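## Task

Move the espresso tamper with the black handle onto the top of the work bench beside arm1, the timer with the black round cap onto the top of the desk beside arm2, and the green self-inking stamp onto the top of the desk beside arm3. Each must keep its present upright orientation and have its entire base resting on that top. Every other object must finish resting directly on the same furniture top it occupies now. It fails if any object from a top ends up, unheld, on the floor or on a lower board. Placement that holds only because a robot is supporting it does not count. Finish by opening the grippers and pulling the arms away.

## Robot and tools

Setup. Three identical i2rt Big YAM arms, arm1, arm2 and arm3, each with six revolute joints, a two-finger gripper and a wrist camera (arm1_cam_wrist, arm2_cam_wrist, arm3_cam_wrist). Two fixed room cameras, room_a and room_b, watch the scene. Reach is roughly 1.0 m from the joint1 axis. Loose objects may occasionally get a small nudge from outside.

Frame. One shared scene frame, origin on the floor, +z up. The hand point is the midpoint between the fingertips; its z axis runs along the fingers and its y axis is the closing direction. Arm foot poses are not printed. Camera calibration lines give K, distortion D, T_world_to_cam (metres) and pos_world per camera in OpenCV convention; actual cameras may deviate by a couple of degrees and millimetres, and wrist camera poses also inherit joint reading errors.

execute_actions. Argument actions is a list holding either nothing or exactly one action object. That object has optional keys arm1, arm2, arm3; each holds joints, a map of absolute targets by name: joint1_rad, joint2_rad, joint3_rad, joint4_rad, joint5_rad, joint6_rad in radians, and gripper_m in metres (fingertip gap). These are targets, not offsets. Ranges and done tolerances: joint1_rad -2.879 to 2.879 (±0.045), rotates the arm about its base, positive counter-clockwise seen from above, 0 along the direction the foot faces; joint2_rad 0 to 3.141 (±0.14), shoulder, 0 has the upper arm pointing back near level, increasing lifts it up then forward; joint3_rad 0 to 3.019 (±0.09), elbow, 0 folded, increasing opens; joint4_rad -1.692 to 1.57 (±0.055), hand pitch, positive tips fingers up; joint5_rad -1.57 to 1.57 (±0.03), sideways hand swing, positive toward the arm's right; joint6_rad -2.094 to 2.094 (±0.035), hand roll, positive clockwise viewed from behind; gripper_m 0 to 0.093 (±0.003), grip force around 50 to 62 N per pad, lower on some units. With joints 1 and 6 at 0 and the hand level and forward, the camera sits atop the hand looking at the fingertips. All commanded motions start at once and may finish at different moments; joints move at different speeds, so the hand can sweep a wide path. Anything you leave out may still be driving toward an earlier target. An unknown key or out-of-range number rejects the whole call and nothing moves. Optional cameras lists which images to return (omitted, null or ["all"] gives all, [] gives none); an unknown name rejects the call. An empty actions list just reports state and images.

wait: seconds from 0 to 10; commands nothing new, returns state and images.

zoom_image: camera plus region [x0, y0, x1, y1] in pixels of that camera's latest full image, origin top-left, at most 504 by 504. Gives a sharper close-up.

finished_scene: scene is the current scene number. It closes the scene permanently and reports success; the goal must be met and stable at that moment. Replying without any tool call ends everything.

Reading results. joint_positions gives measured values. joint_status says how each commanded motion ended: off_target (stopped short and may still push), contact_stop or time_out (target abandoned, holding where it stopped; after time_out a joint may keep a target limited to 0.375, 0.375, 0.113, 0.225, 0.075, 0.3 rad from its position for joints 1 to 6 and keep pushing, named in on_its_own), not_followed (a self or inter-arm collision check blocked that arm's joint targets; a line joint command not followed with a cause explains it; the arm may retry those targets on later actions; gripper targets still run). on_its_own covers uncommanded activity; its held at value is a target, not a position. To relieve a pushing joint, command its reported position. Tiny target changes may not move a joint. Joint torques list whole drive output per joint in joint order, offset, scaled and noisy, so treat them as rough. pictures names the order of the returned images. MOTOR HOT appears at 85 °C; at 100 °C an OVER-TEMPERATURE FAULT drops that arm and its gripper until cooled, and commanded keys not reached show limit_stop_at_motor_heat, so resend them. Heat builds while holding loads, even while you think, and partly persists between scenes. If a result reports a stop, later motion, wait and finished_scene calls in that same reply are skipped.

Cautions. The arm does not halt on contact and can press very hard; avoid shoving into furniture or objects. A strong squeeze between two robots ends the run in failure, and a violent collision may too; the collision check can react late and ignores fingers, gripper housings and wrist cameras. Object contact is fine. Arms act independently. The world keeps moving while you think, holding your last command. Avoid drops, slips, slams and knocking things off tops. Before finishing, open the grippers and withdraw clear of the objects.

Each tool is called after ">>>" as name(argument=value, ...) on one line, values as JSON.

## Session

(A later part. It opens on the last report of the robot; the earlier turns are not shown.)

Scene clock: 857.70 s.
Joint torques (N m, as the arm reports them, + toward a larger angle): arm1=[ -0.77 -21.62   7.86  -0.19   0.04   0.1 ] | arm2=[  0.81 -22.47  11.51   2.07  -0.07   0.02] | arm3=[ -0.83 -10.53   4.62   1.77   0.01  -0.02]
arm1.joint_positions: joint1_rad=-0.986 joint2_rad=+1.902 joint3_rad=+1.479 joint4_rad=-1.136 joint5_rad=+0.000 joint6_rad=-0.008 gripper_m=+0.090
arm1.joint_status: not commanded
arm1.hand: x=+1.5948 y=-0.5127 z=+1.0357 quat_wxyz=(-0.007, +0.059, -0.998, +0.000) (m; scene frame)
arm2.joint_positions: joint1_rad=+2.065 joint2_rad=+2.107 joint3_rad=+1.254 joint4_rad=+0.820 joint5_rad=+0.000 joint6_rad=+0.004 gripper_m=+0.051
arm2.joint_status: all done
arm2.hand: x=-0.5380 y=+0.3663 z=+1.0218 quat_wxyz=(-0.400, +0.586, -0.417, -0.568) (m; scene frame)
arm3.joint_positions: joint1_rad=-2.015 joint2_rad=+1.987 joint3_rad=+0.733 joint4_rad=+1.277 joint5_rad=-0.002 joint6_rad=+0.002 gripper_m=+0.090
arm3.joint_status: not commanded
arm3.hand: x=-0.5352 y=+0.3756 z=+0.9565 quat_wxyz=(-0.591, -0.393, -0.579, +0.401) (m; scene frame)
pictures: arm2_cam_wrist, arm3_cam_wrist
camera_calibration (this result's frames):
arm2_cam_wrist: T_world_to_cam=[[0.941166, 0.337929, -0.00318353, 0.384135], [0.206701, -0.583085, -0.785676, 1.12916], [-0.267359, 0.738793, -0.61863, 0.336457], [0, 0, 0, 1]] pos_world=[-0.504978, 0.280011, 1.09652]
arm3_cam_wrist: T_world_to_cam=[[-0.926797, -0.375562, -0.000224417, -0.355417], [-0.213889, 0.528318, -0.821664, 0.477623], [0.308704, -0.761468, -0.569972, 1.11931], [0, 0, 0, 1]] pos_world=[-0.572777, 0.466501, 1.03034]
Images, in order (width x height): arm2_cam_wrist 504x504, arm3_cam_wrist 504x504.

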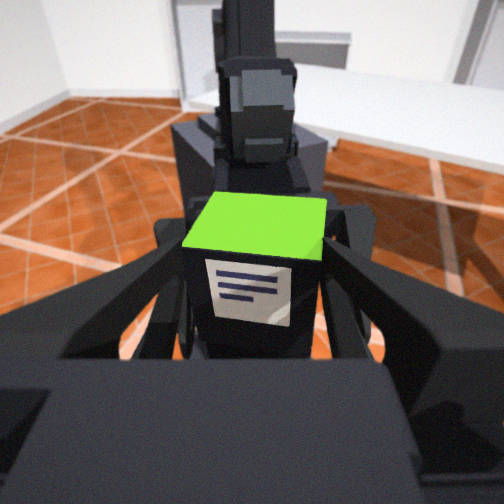

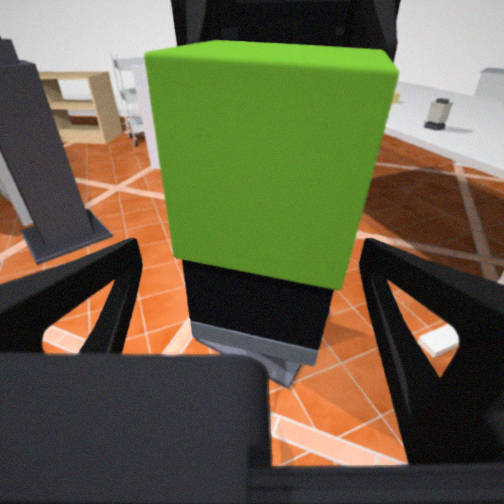

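>>> execute_actions(actions=[{"arm2":{"joints":{"joint2_rad":2.13,"joint4_rad":0.85}}}], cameras=[])

>>> execute_actions(actions=[{"arm3":{"joints":{"gripper_m":0.03}}}], cameras=["arm3_cam_wrist","arm2_cam_wrist"])

Scene clock: 863.77 s.
Joint torques (N m, as the arm reports them, + toward a larger angle): arm1=[ -0.75 -21.71   7.87  -0.19   0.04   0.1 ] | arm2=[  1.15 -19.88  11.32   3.17  -0.05  -0.01] | arm3=[ -0.77 -10.81   4.62   1.79   0.01  -0.01]
arm1.joint_positions: joint1_rad=-0.986 joint2_rad=+1.902 joint3_rad=+1.479 joint4_rad=-1.136 joint5_rad=+0.000 joint6_rad=-0.008 gripper_m=+0.090
arm1.joint_status: not commanded
arm1.hand: x=+1.5948 y=-0.5127 z=+1.0357 quat_wxyz=(-0.007, +0.059, -0.998, +0.000) (m; scene frame)
arm2.joint_positions: joint1_rad=+2.065 joint2_rad=+2.121 joint3_rad=+1.254 joint4_rad=+0.825 joint5_rad=+0.000 joint6_rad=+0.004 gripper_m=+0.051
arm2.joint_status: all done
arm2.hand: x=-0.5380 y=+0.3662 z=+1.0122 quat_wxyz=(-0.398, +0.589, -0.418, -0.565) (m; scene frame)
arm3.joint_positions: joint1_rad=-2.015 joint2_rad=+1.987 joint3_rad=+0.733 joint4_rad=+1.277 joint5_rad=-0.002 joint6_rad=+0.002 gripper_m=+0.090
arm3.joint_status: not commanded
arm3.hand: x=-0.5352 y=+0.3756 z=+0.9565 quat_wxyz=(-0.591, -0.393, -0.579, +0.401) (m; scene frame)
pictures: none
No camera images: the call's "cameras" was empty. Leave "cameras" out to get every camera's image.

Scene clock: 864.40 s.
Joint torques (N m, as the arm reports them, + toward a larger angle): arm1=[ -0.81 -21.67   7.89  -0.19   0.03   0.1 ] | arm2=[  0.2  -20.31  11.3    3.12   0.06   0.08] | arm3=[ -0.63 -10.63   4.63   1.88  -0.59   0.03]
arm1.joint_positions: joint1_rad=-0.986 joint2_rad=+1.902 joint3_rad=+1.479 joint4_rad=-1.136 joint5_rad=+0.000 joint6_rad=-0.008 gripper_m=+0.090
arm1.joint_status: not commanded
arm1.hand: x=+1.5948 y=-0.5127 z=+1.0357 quat_wxyz=(-0.007, +0.059, -0.998, +0.000) (m; scene frame)
arm2.joint_positions: joint1_rad=+2.063 joint2_rad=+2.121 joint3_rad=+1.254 joint4_rad=+0.828 joint5_rad=-0.004 joint6_rad=-0.002 gripper_m=+0.051
arm2.joint_status: not commanded
arm2.hand: x=-0.5372 y=+0.3665 z=+1.0130 quat_wxyz=(-0.400, +0.590, -0.415, -0.565) (m; scene frame)
arm3.joint_positions: joint1_rad=-2.017 joint2_rad=+1.987 joint3_rad=+0.733 joint4_rad=+1.275 joint5_rad=+0.012 joint6_rad=-0.002 gripper_m=+0.053
arm3.joint_status: gripper_m off_target (ended at +0.053, target +0.030)
arm3.hand: x=-0.5391 y=+0.3741 z=+0.9559 quat_wxyz=(-0.586, -0.398, -0.577, +0.407) (m; scene frame)
pictures: arm2_cam_wrist, arm3_cam_wrist
camera_calibration (this result's frames):
arm2_cam_wrist: T_world_to_cam=[[0.94044, 0.339946, 0.00310918, 0.375785], [0.214225, -0.585489, -0.781863, 1.12326], [-0.263971, 0.735961, -0.623442, 0.338815], [0, 0, 0, 1]] pos_world=[-0.504596, 0.280555, 1.0883]
arm3_cam_wrist: T_world_to_cam=[[-0.933263, -0.359181, 0.00292139, -0.372203], [-0.207639, 0.532836, -0.820349, 0.477556], [0.293097, -0.766208, -0.571856, 1.11419], [0, 0, 0, 1]] pos_world=[-0.574772, 0.465557, 1.03001]
Images, in order (width x height): arm2_cam_wrist 504x504, arm3_cam_wrist 504x504.

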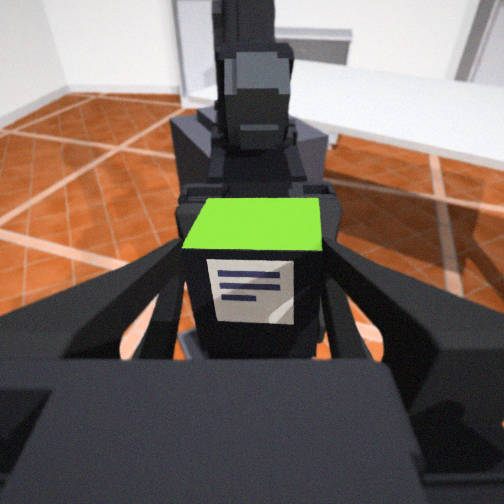

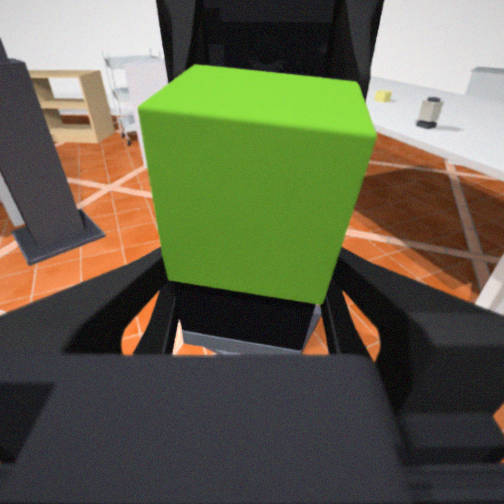

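>>> execute_actions(actions=[{"arm2":{"joints":{"gripper_m":0.09}}}], cameras=[])

>>> execute_actions(actions=[{"arm2":{"joints":{"joint2_rad":1.6,"joint3_rad":0.87,"joint4_rad":0.72}}}], cameras=[])

>>> execute_actions(actions=[{"arm2":{"joints":{"joint2_rad":1.0,"joint3_rad":0.6,"joint4_rad":0.4}},"arm3":{"joints":{"joint2_rad":1.6,"joint3_rad":0.65,"joint4_rad":0.97}}}], cameras=[])

>>> execute_actions(actions=[{"arm3":{"joints":{"joint1_rad":0.45}}}], cameras=["arm3_cam_wrist","room_b"])

Scene clock: 877.53 s.
Joint torques (N m, as the arm reports them, + toward a larger angle): arm1=[ -0.81 -21.61   7.89  -0.19   0.04   0.1 ] | arm2=[  0.76 -20.3   11.5    3.05   0.02   0.08] | arm3=[ -0.9  -10.5    4.6    1.88  -0.27   0.02]
arm1.joint_positions: joint1_rad=-0.986 joint2_rad=+1.902 joint3_rad=+1.479 joint4_rad=-1.136 joint5_rad=+0.000 joint6_rad=-0.008 gripper_m=+0.090
arm1.joint_status: not commanded
arm1.hand: x=+1.5948 y=-0.5127 z=+1.0357 quat_wxyz=(-0.007, +0.059, -0.998, +0.000) (m; scene frame)
arm2.joint_positions: joint1_rad=+2.063 joint2_rad=+2.121 joint3_rad=+1.254 joint4_rad=+0.829 joint5_rad=-0.003 joint6_rad=-0.002 gripper_m=+0.090
arm2.joint_status: all done
arm2.hand: x=-0.5371 y=+0.3665 z=+1.0133 quat_wxyz=(-0.401, +0.589, -0.415, -0.566) (m; scene frame)
arm3.joint_positions: joint1_rad=-2.017 joint2_rad=+1.987 joint3_rad=+0.733 joint4_rad=+1.274 joint5_rad=+0.004 joint6_rad=-0.002 gripper_m=+0.051
arm3.joint_status: not commanded
arm3.hand: x=-0.5374 y=+0.3747 z=+0.9557 quat_wxyz=(-0.588, -0.396, -0.579, +0.404) (m; scene frame)
pictures: none
No camera images: the call's "cameras" was empty. Leave "cameras" out to get every camera's image.

Scene clock: 878.90 s.
Joint torques (N m, as the arm reports them, + toward a larger angle): arm1=[ -0.83 -21.69   7.87  -0.19   0.03   0.09] | arm2=[  1.17 -12.76   8.73   2.06   0.06   0.06] | arm3=[ -0.65 -10.65   4.63   1.91  -0.26   0.02]
arm1.joint_positions: joint1_rad=-0.986 joint2_rad=+1.902 joint3_rad=+1.479 joint4_rad=-1.136 joint5_rad=+0.000 joint6_rad=-0.008 gripper_m=+0.090
arm1.joint_status: not commanded
arm1.hand: x=+1.5948 y=-0.5127 z=+1.0357 quat_wxyz=(-0.007, +0.059, -0.998, +0.000) (m; scene frame)
arm2.joint_positions: joint1_rad=+2.063 joint2_rad=+1.592 joint3_rad=+0.868 joint4_rad=+0.720 joint5_rad=-0.003 joint6_rad=-0.002 gripper_m=+0.090
arm2.joint_status: all done
arm2.hand: x=-0.4906 y=+0.2337 z=+1.1495 quat_wxyz=(-0.408, +0.580, -0.409, -0.575) (m; scene frame)
arm3.joint_positions: joint1_rad=-2.017 joint2_rad=+1.987 joint3_rad=+0.733 joint4_rad=+1.274 joint5_rad=+0.004 joint6_rad=-0.002 gripper_m=+0.051
arm3.joint_status: not commanded
arm3.hand: x=-0.5374 y=+0.3747 z=+0.9557 quat_wxyz=(-0.588, -0.396, -0.579, +0.404) (m; scene frame)
pictures: none
No camera images: the call's "cameras" was empty. Leave "cameras" out to get every camera's image.

Scene clock: 880.20 s.
Joint torques (N m, as the arm reports them, + toward a larger angle): arm1=[ -0.81 -21.68   7.9   -0.18   0.04   0.1 ] | arm2=[ 0.01 -5.88 11.08  1.61  0.06  0.08] | arm3=[-0.7  -7.94  6.21  1.87 -0.26  0.02]
arm1.joint_positions: joint1_rad=-0.986 joint2_rad=+1.902 joint3_rad=+1.479 joint4_rad=-1.136 joint5_rad=+0.000 joint6_rad=-0.008 gripper_m=+0.090
arm1.joint_status: not commanded
arm1.hand: x=+1.5948 y=-0.5127 z=+1.0357 quat_wxyz=(-0.007, +0.059, -0.998, +0.000) (m; scene frame)
arm2.joint_positions: joint1_rad=+2.063 joint2_rad=+0.994 joint3_rad=+0.588 joint4_rad=+0.407 joint5_rad=-0.003 joint6_rad=-0.002 gripper_m=+0.090
arm2.joint_status: all done
arm2.hand: x=-0.4376 y=+0.0823 z=+1.2310 quat_wxyz=(-0.409, +0.578, -0.407, -0.577) (m; scene frame)
arm3.joint_positions: joint1_rad=-2.017 joint2_rad=+1.594 joint3_rad=+0.639 joint4_rad=+0.974 joint5_rad=+0.004 joint6_rad=-0.002 gripper_m=+0.051
arm3.joint_status: all done
arm3.hand: x=-0.5507 y=+0.4090 z=+1.0646 quat_wxyz=(-0.587, -0.396, -0.579, +0.404) (m; scene frame)
pictures: none
No camera images: the call's "cameras" was empty. Leave "cameras" out to get every camera's image.

Scene clock: 882.47 s.
Joint torques (N m, as the arm reports them, + toward a larger angle): arm1=[ -0.79 -21.64   7.87  -0.19   0.03   0.1 ] | arm2=[ 0.14 -5.34 11.26  1.7   0.09  0.08] | arm3=[-1.68 -7.88  6.27  1.88 -0.09  0.03]
arm1.joint_positions: joint1_rad=-0.986 joint2_rad=+1.902 joint3_rad=+1.479 joint4_rad=-1.136 joint5_rad=+0.000 joint6_rad=-0.008 gripper_m=+0.090
arm1.joint_status: not commanded
arm1.hand: x=+1.5948 y=-0.5127 z=+1.0357 quat_wxyz=(-0.007, +0.059, -0.998, +0.000) (m; scene frame)
arm2.joint_positions: joint1_rad=+2.063 joint2_rad=+0.994 joint3_rad=+0.588 joint4_rad=+0.407 joint5_rad=-0.003 joint6_rad=-0.002 gripper_m=+0.090
arm2.joint_status: not commanded
arm2.hand: x=-0.4376 y=+0.0823 z=+1.2310 quat_wxyz=(-0.409, +0.578, -0.407, -0.577) (m; scene frame)
arm3.joint_positions: joint1_rad=+0.454 joint2_rad=+1.594 joint3_rad=+0.639 joint4_rad=+0.974 joint5_rad=+0.000 joint6_rad=-0.002 gripper_m=+0.051
arm3.joint_status: all done
arm3.hand: x=-0.5893 y=+1.4756 z=+1.0670 quat_wxyz=(-0.574, +0.416, -0.563, -0.425) (m; scene frame)
pictures: arm3_cam_wrist, room_b
camera_calibration (this result's frames):
arm3_cam_wrist: T_world_to_cam=[[0.958015, -0.286718, -0.0000743661, 0.987112], [-0.163639, -0.546556, -0.821279, 1.59095], [0.235435, 0.78681, -0.570527, -0.290621], [0, 0, 0, 1]] pos_world=[-0.616905, 1.38123, 1.14088]
Images, in order (width x height): arm3_cam_wrist 504x504, room_b 504x504.

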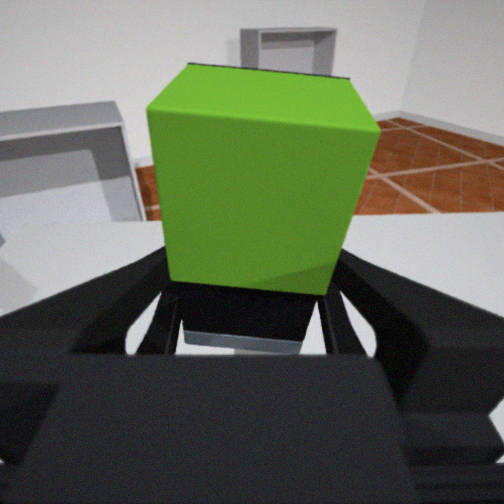

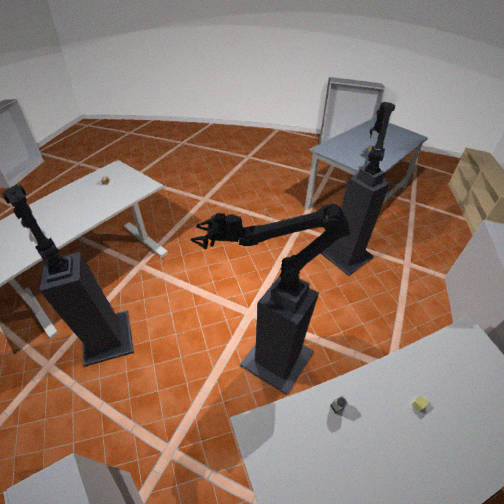

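>>> execute_actions(actions=[{"arm3":{"joints":{"joint2_rad":2.1,"joint3_rad":0.85,"joint4_rad":1.25}}}], cameras=[])

>>> execute_actions(actions=[{"arm3":{"joints":{"joint2_rad":2.42,"joint3_rad":1.0,"joint4_rad":1.44}}}], cameras=["arm3_cam_wrist","room_b"])

Scene clock: 895.90 s.
Joint torques (N m, as the arm reports them, + toward a larger angle): arm1=[ -0.83 -21.61   7.88  -0.19   0.04   0.1 ] | arm2=[ 0.79 -5.74 11.05  1.66  0.09  0.07] | arm3=[ -1.46 -13.83   4.38   3.05  -0.1    0.02]
arm1.joint_positions: joint1_rad=-0.986 joint2_rad=+1.902 joint3_rad=+1.479 joint4_rad=-1.136 joint5_rad=+0.000 joint6_rad=-0.008 gripper_m=+0.090
arm1.joint_status: not commanded
arm1.hand: x=+1.5948 y=-0.5127 z=+1.0357 quat_wxyz=(-0.007, +0.059, -0.998, +0.000) (m; scene frame)
arm2.joint_positions: joint1_rad=+2.063 joint2_rad=+0.994 joint3_rad=+0.588 joint4_rad=+0.407 joint5_rad=-0.003 joint6_rad=-0.002 gripper_m=+0.090
arm2.joint_status: not commanded
arm2.hand: x=-0.4376 y=+0.0823 z=+1.2310 quat_wxyz=(-0.409, +0.578, -0.407, -0.577) (m; scene frame)
arm3.joint_positions: joint1_rad=+0.454 joint2_rad=+2.123 joint3_rad=+0.834 joint4_rad=+1.226 joint5_rad=+0.000 joint6_rad=-0.002 gripper_m=+0.051
arm3.joint_status: all done
arm3.hand: x=-0.5706 y=+1.5379 z=+0.9019 quat_wxyz=(-0.551, +0.433, -0.586, -0.407) (m; scene frame)
pictures: none
No camera images: the call's "cameras" was empty. Leave "cameras" out to get every camera's image.

Scene clock: 897.00 s.
Joint torques (N m, as the arm reports them, + toward a larger angle): arm1=[ -0.8  -21.68   7.88  -0.2    0.03   0.1 ] | arm2=[ 0.35 -5.43 11.27  1.9   0.06  0.08] | arm3=[ -1.43 -14.08   2.55   2.47  -0.04   0.06]
arm1.joint_positions: joint1_rad=-0.986 joint2_rad=+1.902 joint3_rad=+1.479 joint4_rad=-1.136 joint5_rad=+0.000 joint6_rad=-0.008 gripper_m=+0.090
arm1.joint_status: not commanded
arm1.hand: x=+1.5948 y=-0.5127 z=+1.0357 quat_wxyz=(-0.007, +0.059, -0.998, +0.000) (m; scene frame)
arm2.joint_positions: joint1_rad=+2.063 joint2_rad=+0.994 joint3_rad=+0.588 joint4_rad=+0.407 joint5_rad=-0.003 joint6_rad=-0.002 gripper_m=+0.090
arm2.joint_status: not commanded
arm2.hand: x=-0.4376 y=+0.0823 z=+1.2310 quat_wxyz=(-0.409, +0.578, -0.407, -0.577) (m; scene frame)
arm3.joint_positions: joint1_rad=+0.454 joint2_rad=+2.430 joint3_rad=+0.995 joint4_rad=+1.431 joint5_rad=-0.001 joint6_rad=-0.005 gripper_m=+0.051
arm3.joint_status: all done
arm3.hand: x=-0.5647 y=+1.5579 z=+0.8137 quat_wxyz=(-0.568, +0.422, -0.569, -0.419) (m; scene frame)
pictures: arm3_cam_wrist, room_b
camera_calibration (this result's frames):
arm3_cam_wrist: T_world_to_cam=[[0.958356, -0.285563, 0.00280986, 0.983144], [-0.166076, -0.565303, -0.807992, 1.44904], [0.232321, 0.773877, -0.589187, -0.472115], [0, 0, 0, 1]] pos_world=[-0.59187, 1.46525, 0.889883]
Images, in order (width x height): arm3_cam_wrist 504x504, room_b 504x504.

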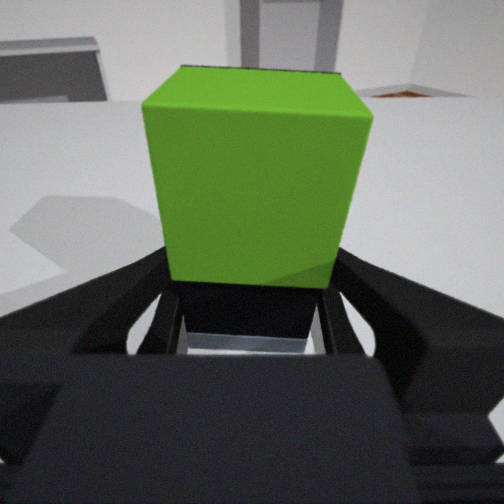

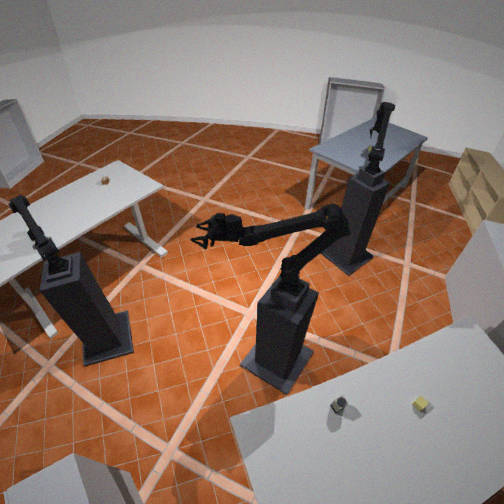

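Touching (torque dropped, tilt corrected). Release.

>>> execute_actions(actions=[{"arm3":{"joints":{"gripper_m":0.09}}}], cameras=["arm3_cam_wrist"])

>>> execute_actions(actions=[{"arm3":{"joints":{"joint3_rad":0.7,"joint2_rad":2.3}}}], cameras=["arm3_cam_wrist"])

Scene clock: 903.83 s.
Joint torques (N m, as the arm reports them, + toward a larger angle): arm1=[ -0.75 -21.71   7.89  -0.2    0.03   0.1 ] | arm2=[ 0.81 -5.32 11.16  1.74  0.06  0.07] | arm3=[ -1.5  -14.28   2.6    2.38  -0.03   0.06]
arm1.joint_positions: joint1_rad=-0.986 joint2_rad=+1.902 joint3_rad=+1.479 joint4_rad=-1.136 joint5_rad=+0.000 joint6_rad=-0.008 gripper_m=+0.090
arm1.joint_status: not commanded
arm1.hand: x=+1.5948 y=-0.5127 z=+1.0357 quat_wxyz=(-0.007, +0.059, -0.998, +0.000) (m; scene frame)
arm2.joint_positions: joint1_rad=+2.063 joint2_rad=+0.994 joint3_rad=+0.588 joint4_rad=+0.407 joint5_rad=-0.003 joint6_rad=-0.002 gripper_m=+0.090
arm2.joint_status: not commanded
arm2.hand: x=-0.4376 y=+0.0823 z=+1.2310 quat_wxyz=(-0.409, +0.578, -0.407, -0.577) (m; scene frame)
arm3.joint_positions: joint1_rad=+0.454 joint2_rad=+2.430 joint3_rad=+0.995 joint4_rad=+1.431 joint5_rad=-0.001 joint6_rad=-0.005 gripper_m=+0.090
arm3.joint_status: all done
arm3.hand: x=-0.5647 y=+1.5579 z=+0.8137 quat_wxyz=(-0.568, +0.422, -0.569, -0.419) (m; scene frame)
pictures: arm3_cam_wrist
camera_calibration (this result's frames):
arm3_cam_wrist: T_world_to_cam=[[0.958356, -0.285563, 0.00280986, 0.983144], [-0.166076, -0.565303, -0.807992, 1.44904], [0.232321, 0.773877, -0.589187, -0.472115], [0, 0, 0, 1]] pos_world=[-0.59187, 1.46525, 0.889883]
Images, in order (width x height): arm3_cam_wrist 504x504.

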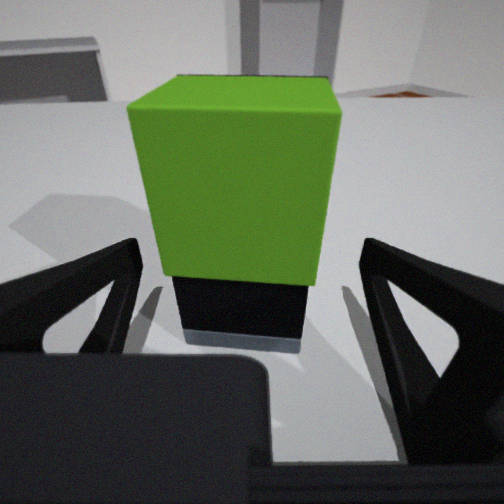

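Scene clock: 904.83 s.
Joint torques (N m, as the arm reports them, + toward a larger angle): arm1=[ -0.84 -21.69   7.89  -0.2    0.04   0.1 ] | arm2=[ 0.67 -5.64 11.04  1.64  0.04  0.11] | arm3=[ -1.69 -11.4    1.06   2.48  -0.03   0.06]
arm1.joint_positions: joint1_rad=-0.986 joint2_rad=+1.902 joint3_rad=+1.479 joint4_rad=-1.136 joint5_rad=+0.000 joint6_rad=-0.008 gripper_m=+0.090
arm1.joint_status: not commanded
arm1.hand: x=+1.5948 y=-0.5127 z=+1.0357 quat_wxyz=(-0.007, +0.059, -0.998, +0.000) (m; scene frame)
arm2.joint_positions: joint1_rad=+2.063 joint2_rad=+0.994 joint3_rad=+0.588 joint4_rad=+0.407 joint5_rad=-0.003 joint6_rad=-0.002 gripper_m=+0.090
arm2.joint_status: not commanded
arm2.hand: x=-0.4376 y=+0.0823 z=+1.2310 quat_wxyz=(-0.409, +0.578, -0.407, -0.577) (m; scene frame)
arm3.joint_positions: joint1_rad=+0.454 joint2_rad=+2.307 joint3_rad=+0.699 joint4_rad=+1.431 joint5_rad=-0.001 joint6_rad=-0.005 gripper_m=+0.090
arm3.joint_status: all done
arm3.hand: x=-0.5930 y=+1.4660 z=+0.8075 quat_wxyz=(-0.517, +0.457, -0.615, -0.382) (m; scene frame)
pictures: arm3_cam_wrist
camera_calibration (this result's frames):
arm3_cam_wrist: T_world_to_cam=[[0.958575, -0.284837, 0.00124902, 0.984334], [-0.203988, -0.689538, -0.694929, 1.45567], [0.198803, 0.665887, -0.719078, -0.154701], [0, 0, 0, 1]] pos_world=[-0.615864, 1.38713, 0.899115]
Images, in order (width x height): arm3_cam_wrist 504x504.

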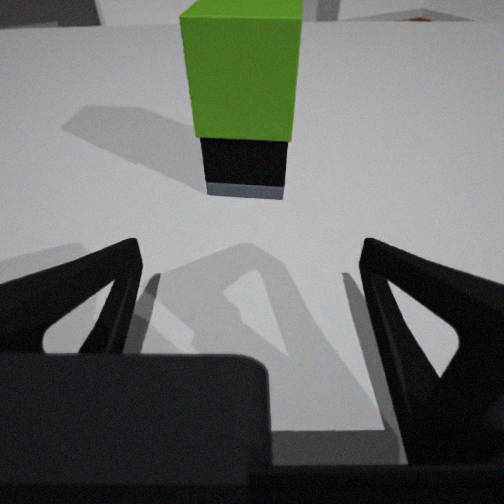

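>>> execute_actions(actions=[{"arm3":{"joints":{"joint2_rad":1.0,"joint3_rad":0.6,"joint4_rad":0.4}},"arm1":{"joints":{"joint2_rad":1.0,"joint3_rad":0.6,"joint4_rad":0.4}}}])

Scene clock: 910.73 s.
Joint torques (N m, as the arm reports them, + toward a larger angle): arm1=[-0.81 -9.17  7.66  2.39  0.03  0.1 ] | arm2=[ 0.23 -5.47 11.21  1.78  0.06  0.07] | arm3=[-1.69 -3.36  8.38  1.69 -0.03  0.06]
arm1.joint_positions: joint1_rad=-0.986 joint2_rad=+1.005 joint3_rad=+0.602 joint4_rad=+0.374 joint5_rad=+0.000 joint6_rad=-0.008 gripper_m=+0.090
arm1.joint_status: all done
arm1.hand: x=+1.5081 y=-0.5219 z=+1.3012 quat_wxyz=(-0.697, +0.043, -0.715, -0.035) (m; scene frame)
arm2.joint_positions: joint1_rad=+2.063 joint2_rad=+0.994 joint3_rad=+0.588 joint4_rad=+0.407 joint5_rad=-0.003 joint6_rad=-0.002 gripper_m=+0.090
arm2.joint_status: not commanded
arm2.hand: x=-0.4376 y=+0.0823 z=+1.2310 quat_wxyz=(-0.409, +0.578, -0.407, -0.577) (m; scene frame)
arm3.joint_positions: joint1_rad=+0.454 joint2_rad=+1.004 joint3_rad=+0.595 joint4_rad=+0.408 joint5_rad=-0.001 joint6_rad=-0.005 gripper_m=+0.090
arm3.joint_status: all done
arm3.hand: x=-0.6164 y=+1.3866 z=+1.2015 quat_wxyz=(-0.569, +0.421, -0.568, -0.420) (m; scene frame)
pictures: arm1_cam_wrist, arm2_cam_wrist, arm3_cam_wrist, room_a, room_b
camera_calibration (this result's frames):
arm1_cam_wrist: T_world_to_cam=[[0.0996135, -0.994898, 0.0159992, -0.691008], [-0.601643, -0.0730304, -0.79542, 1.90526], [0.792529, 0.0696087, -0.605848, -0.249119], [0, 0, 0, 1]] pos_world=[1.41255, -0.530999, 1.37561]
arm2_cam_wrist: T_world_to_cam=[[0.940736, 0.339122, 0.00350265, 0.377767], [0.203295, -0.55562, -0.806199, 1.12872], [-0.271454, 0.759133, -0.591634, 0.665846], [0, 0, 0, 1]] pos_world=[-0.404096, -0.00643477, 1.30259]
arm3_cam_wrist: T_world_to_cam=[[0.958349, -0.285584, 0.00284612, 0.982669], [-0.165083, -0.562056, -0.810457, 1.65591], [0.233053, 0.776231, -0.585791, -0.105935], [0, 0, 0, 1]] pos_world=[-0.643688, 1.29358, 1.27719]
Images, in order (width x height): arm1_cam_wrist 504x504, arm2_cam_wrist 504x504, arm3_cam_wrist 504x504, room_a 504x504, room_b 504x504.

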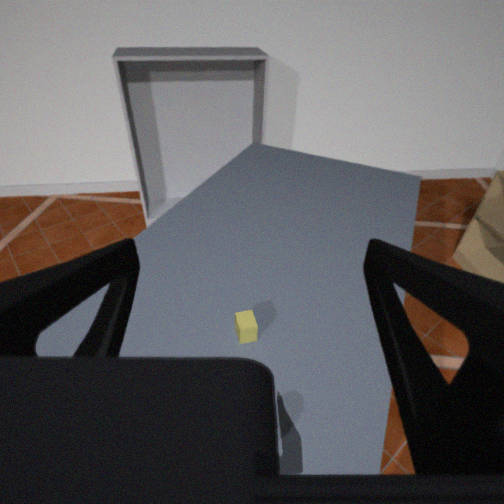

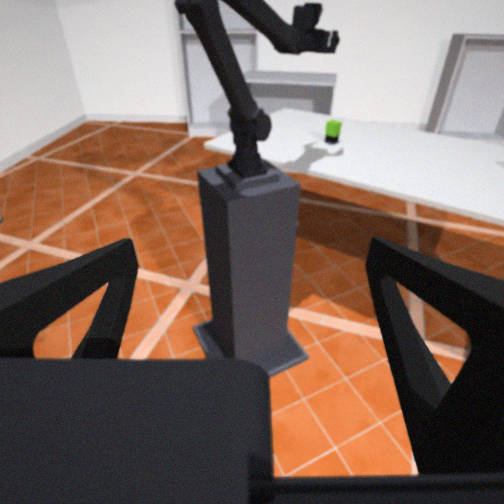

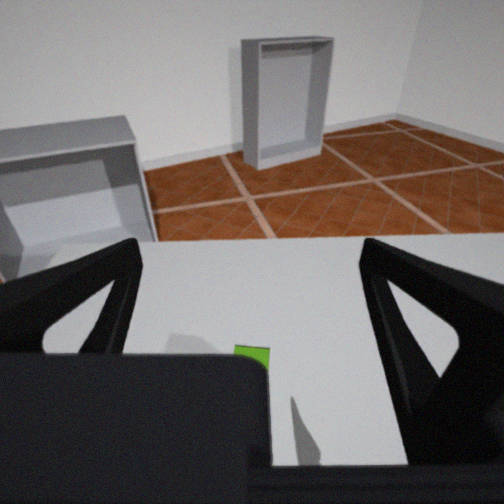

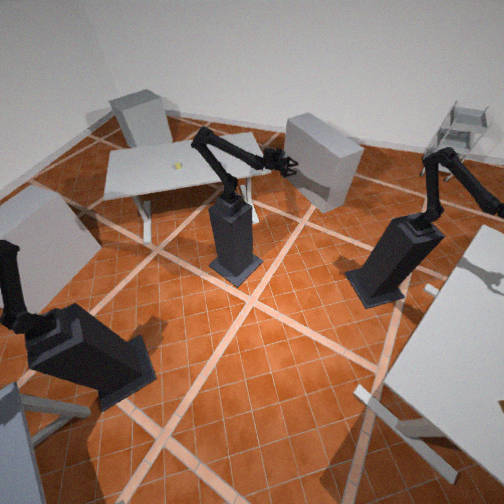

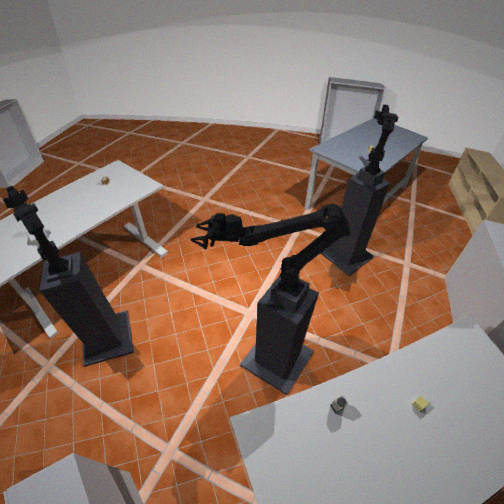

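>>> finished_scene(scene=2)

The scene is finished: the task was done.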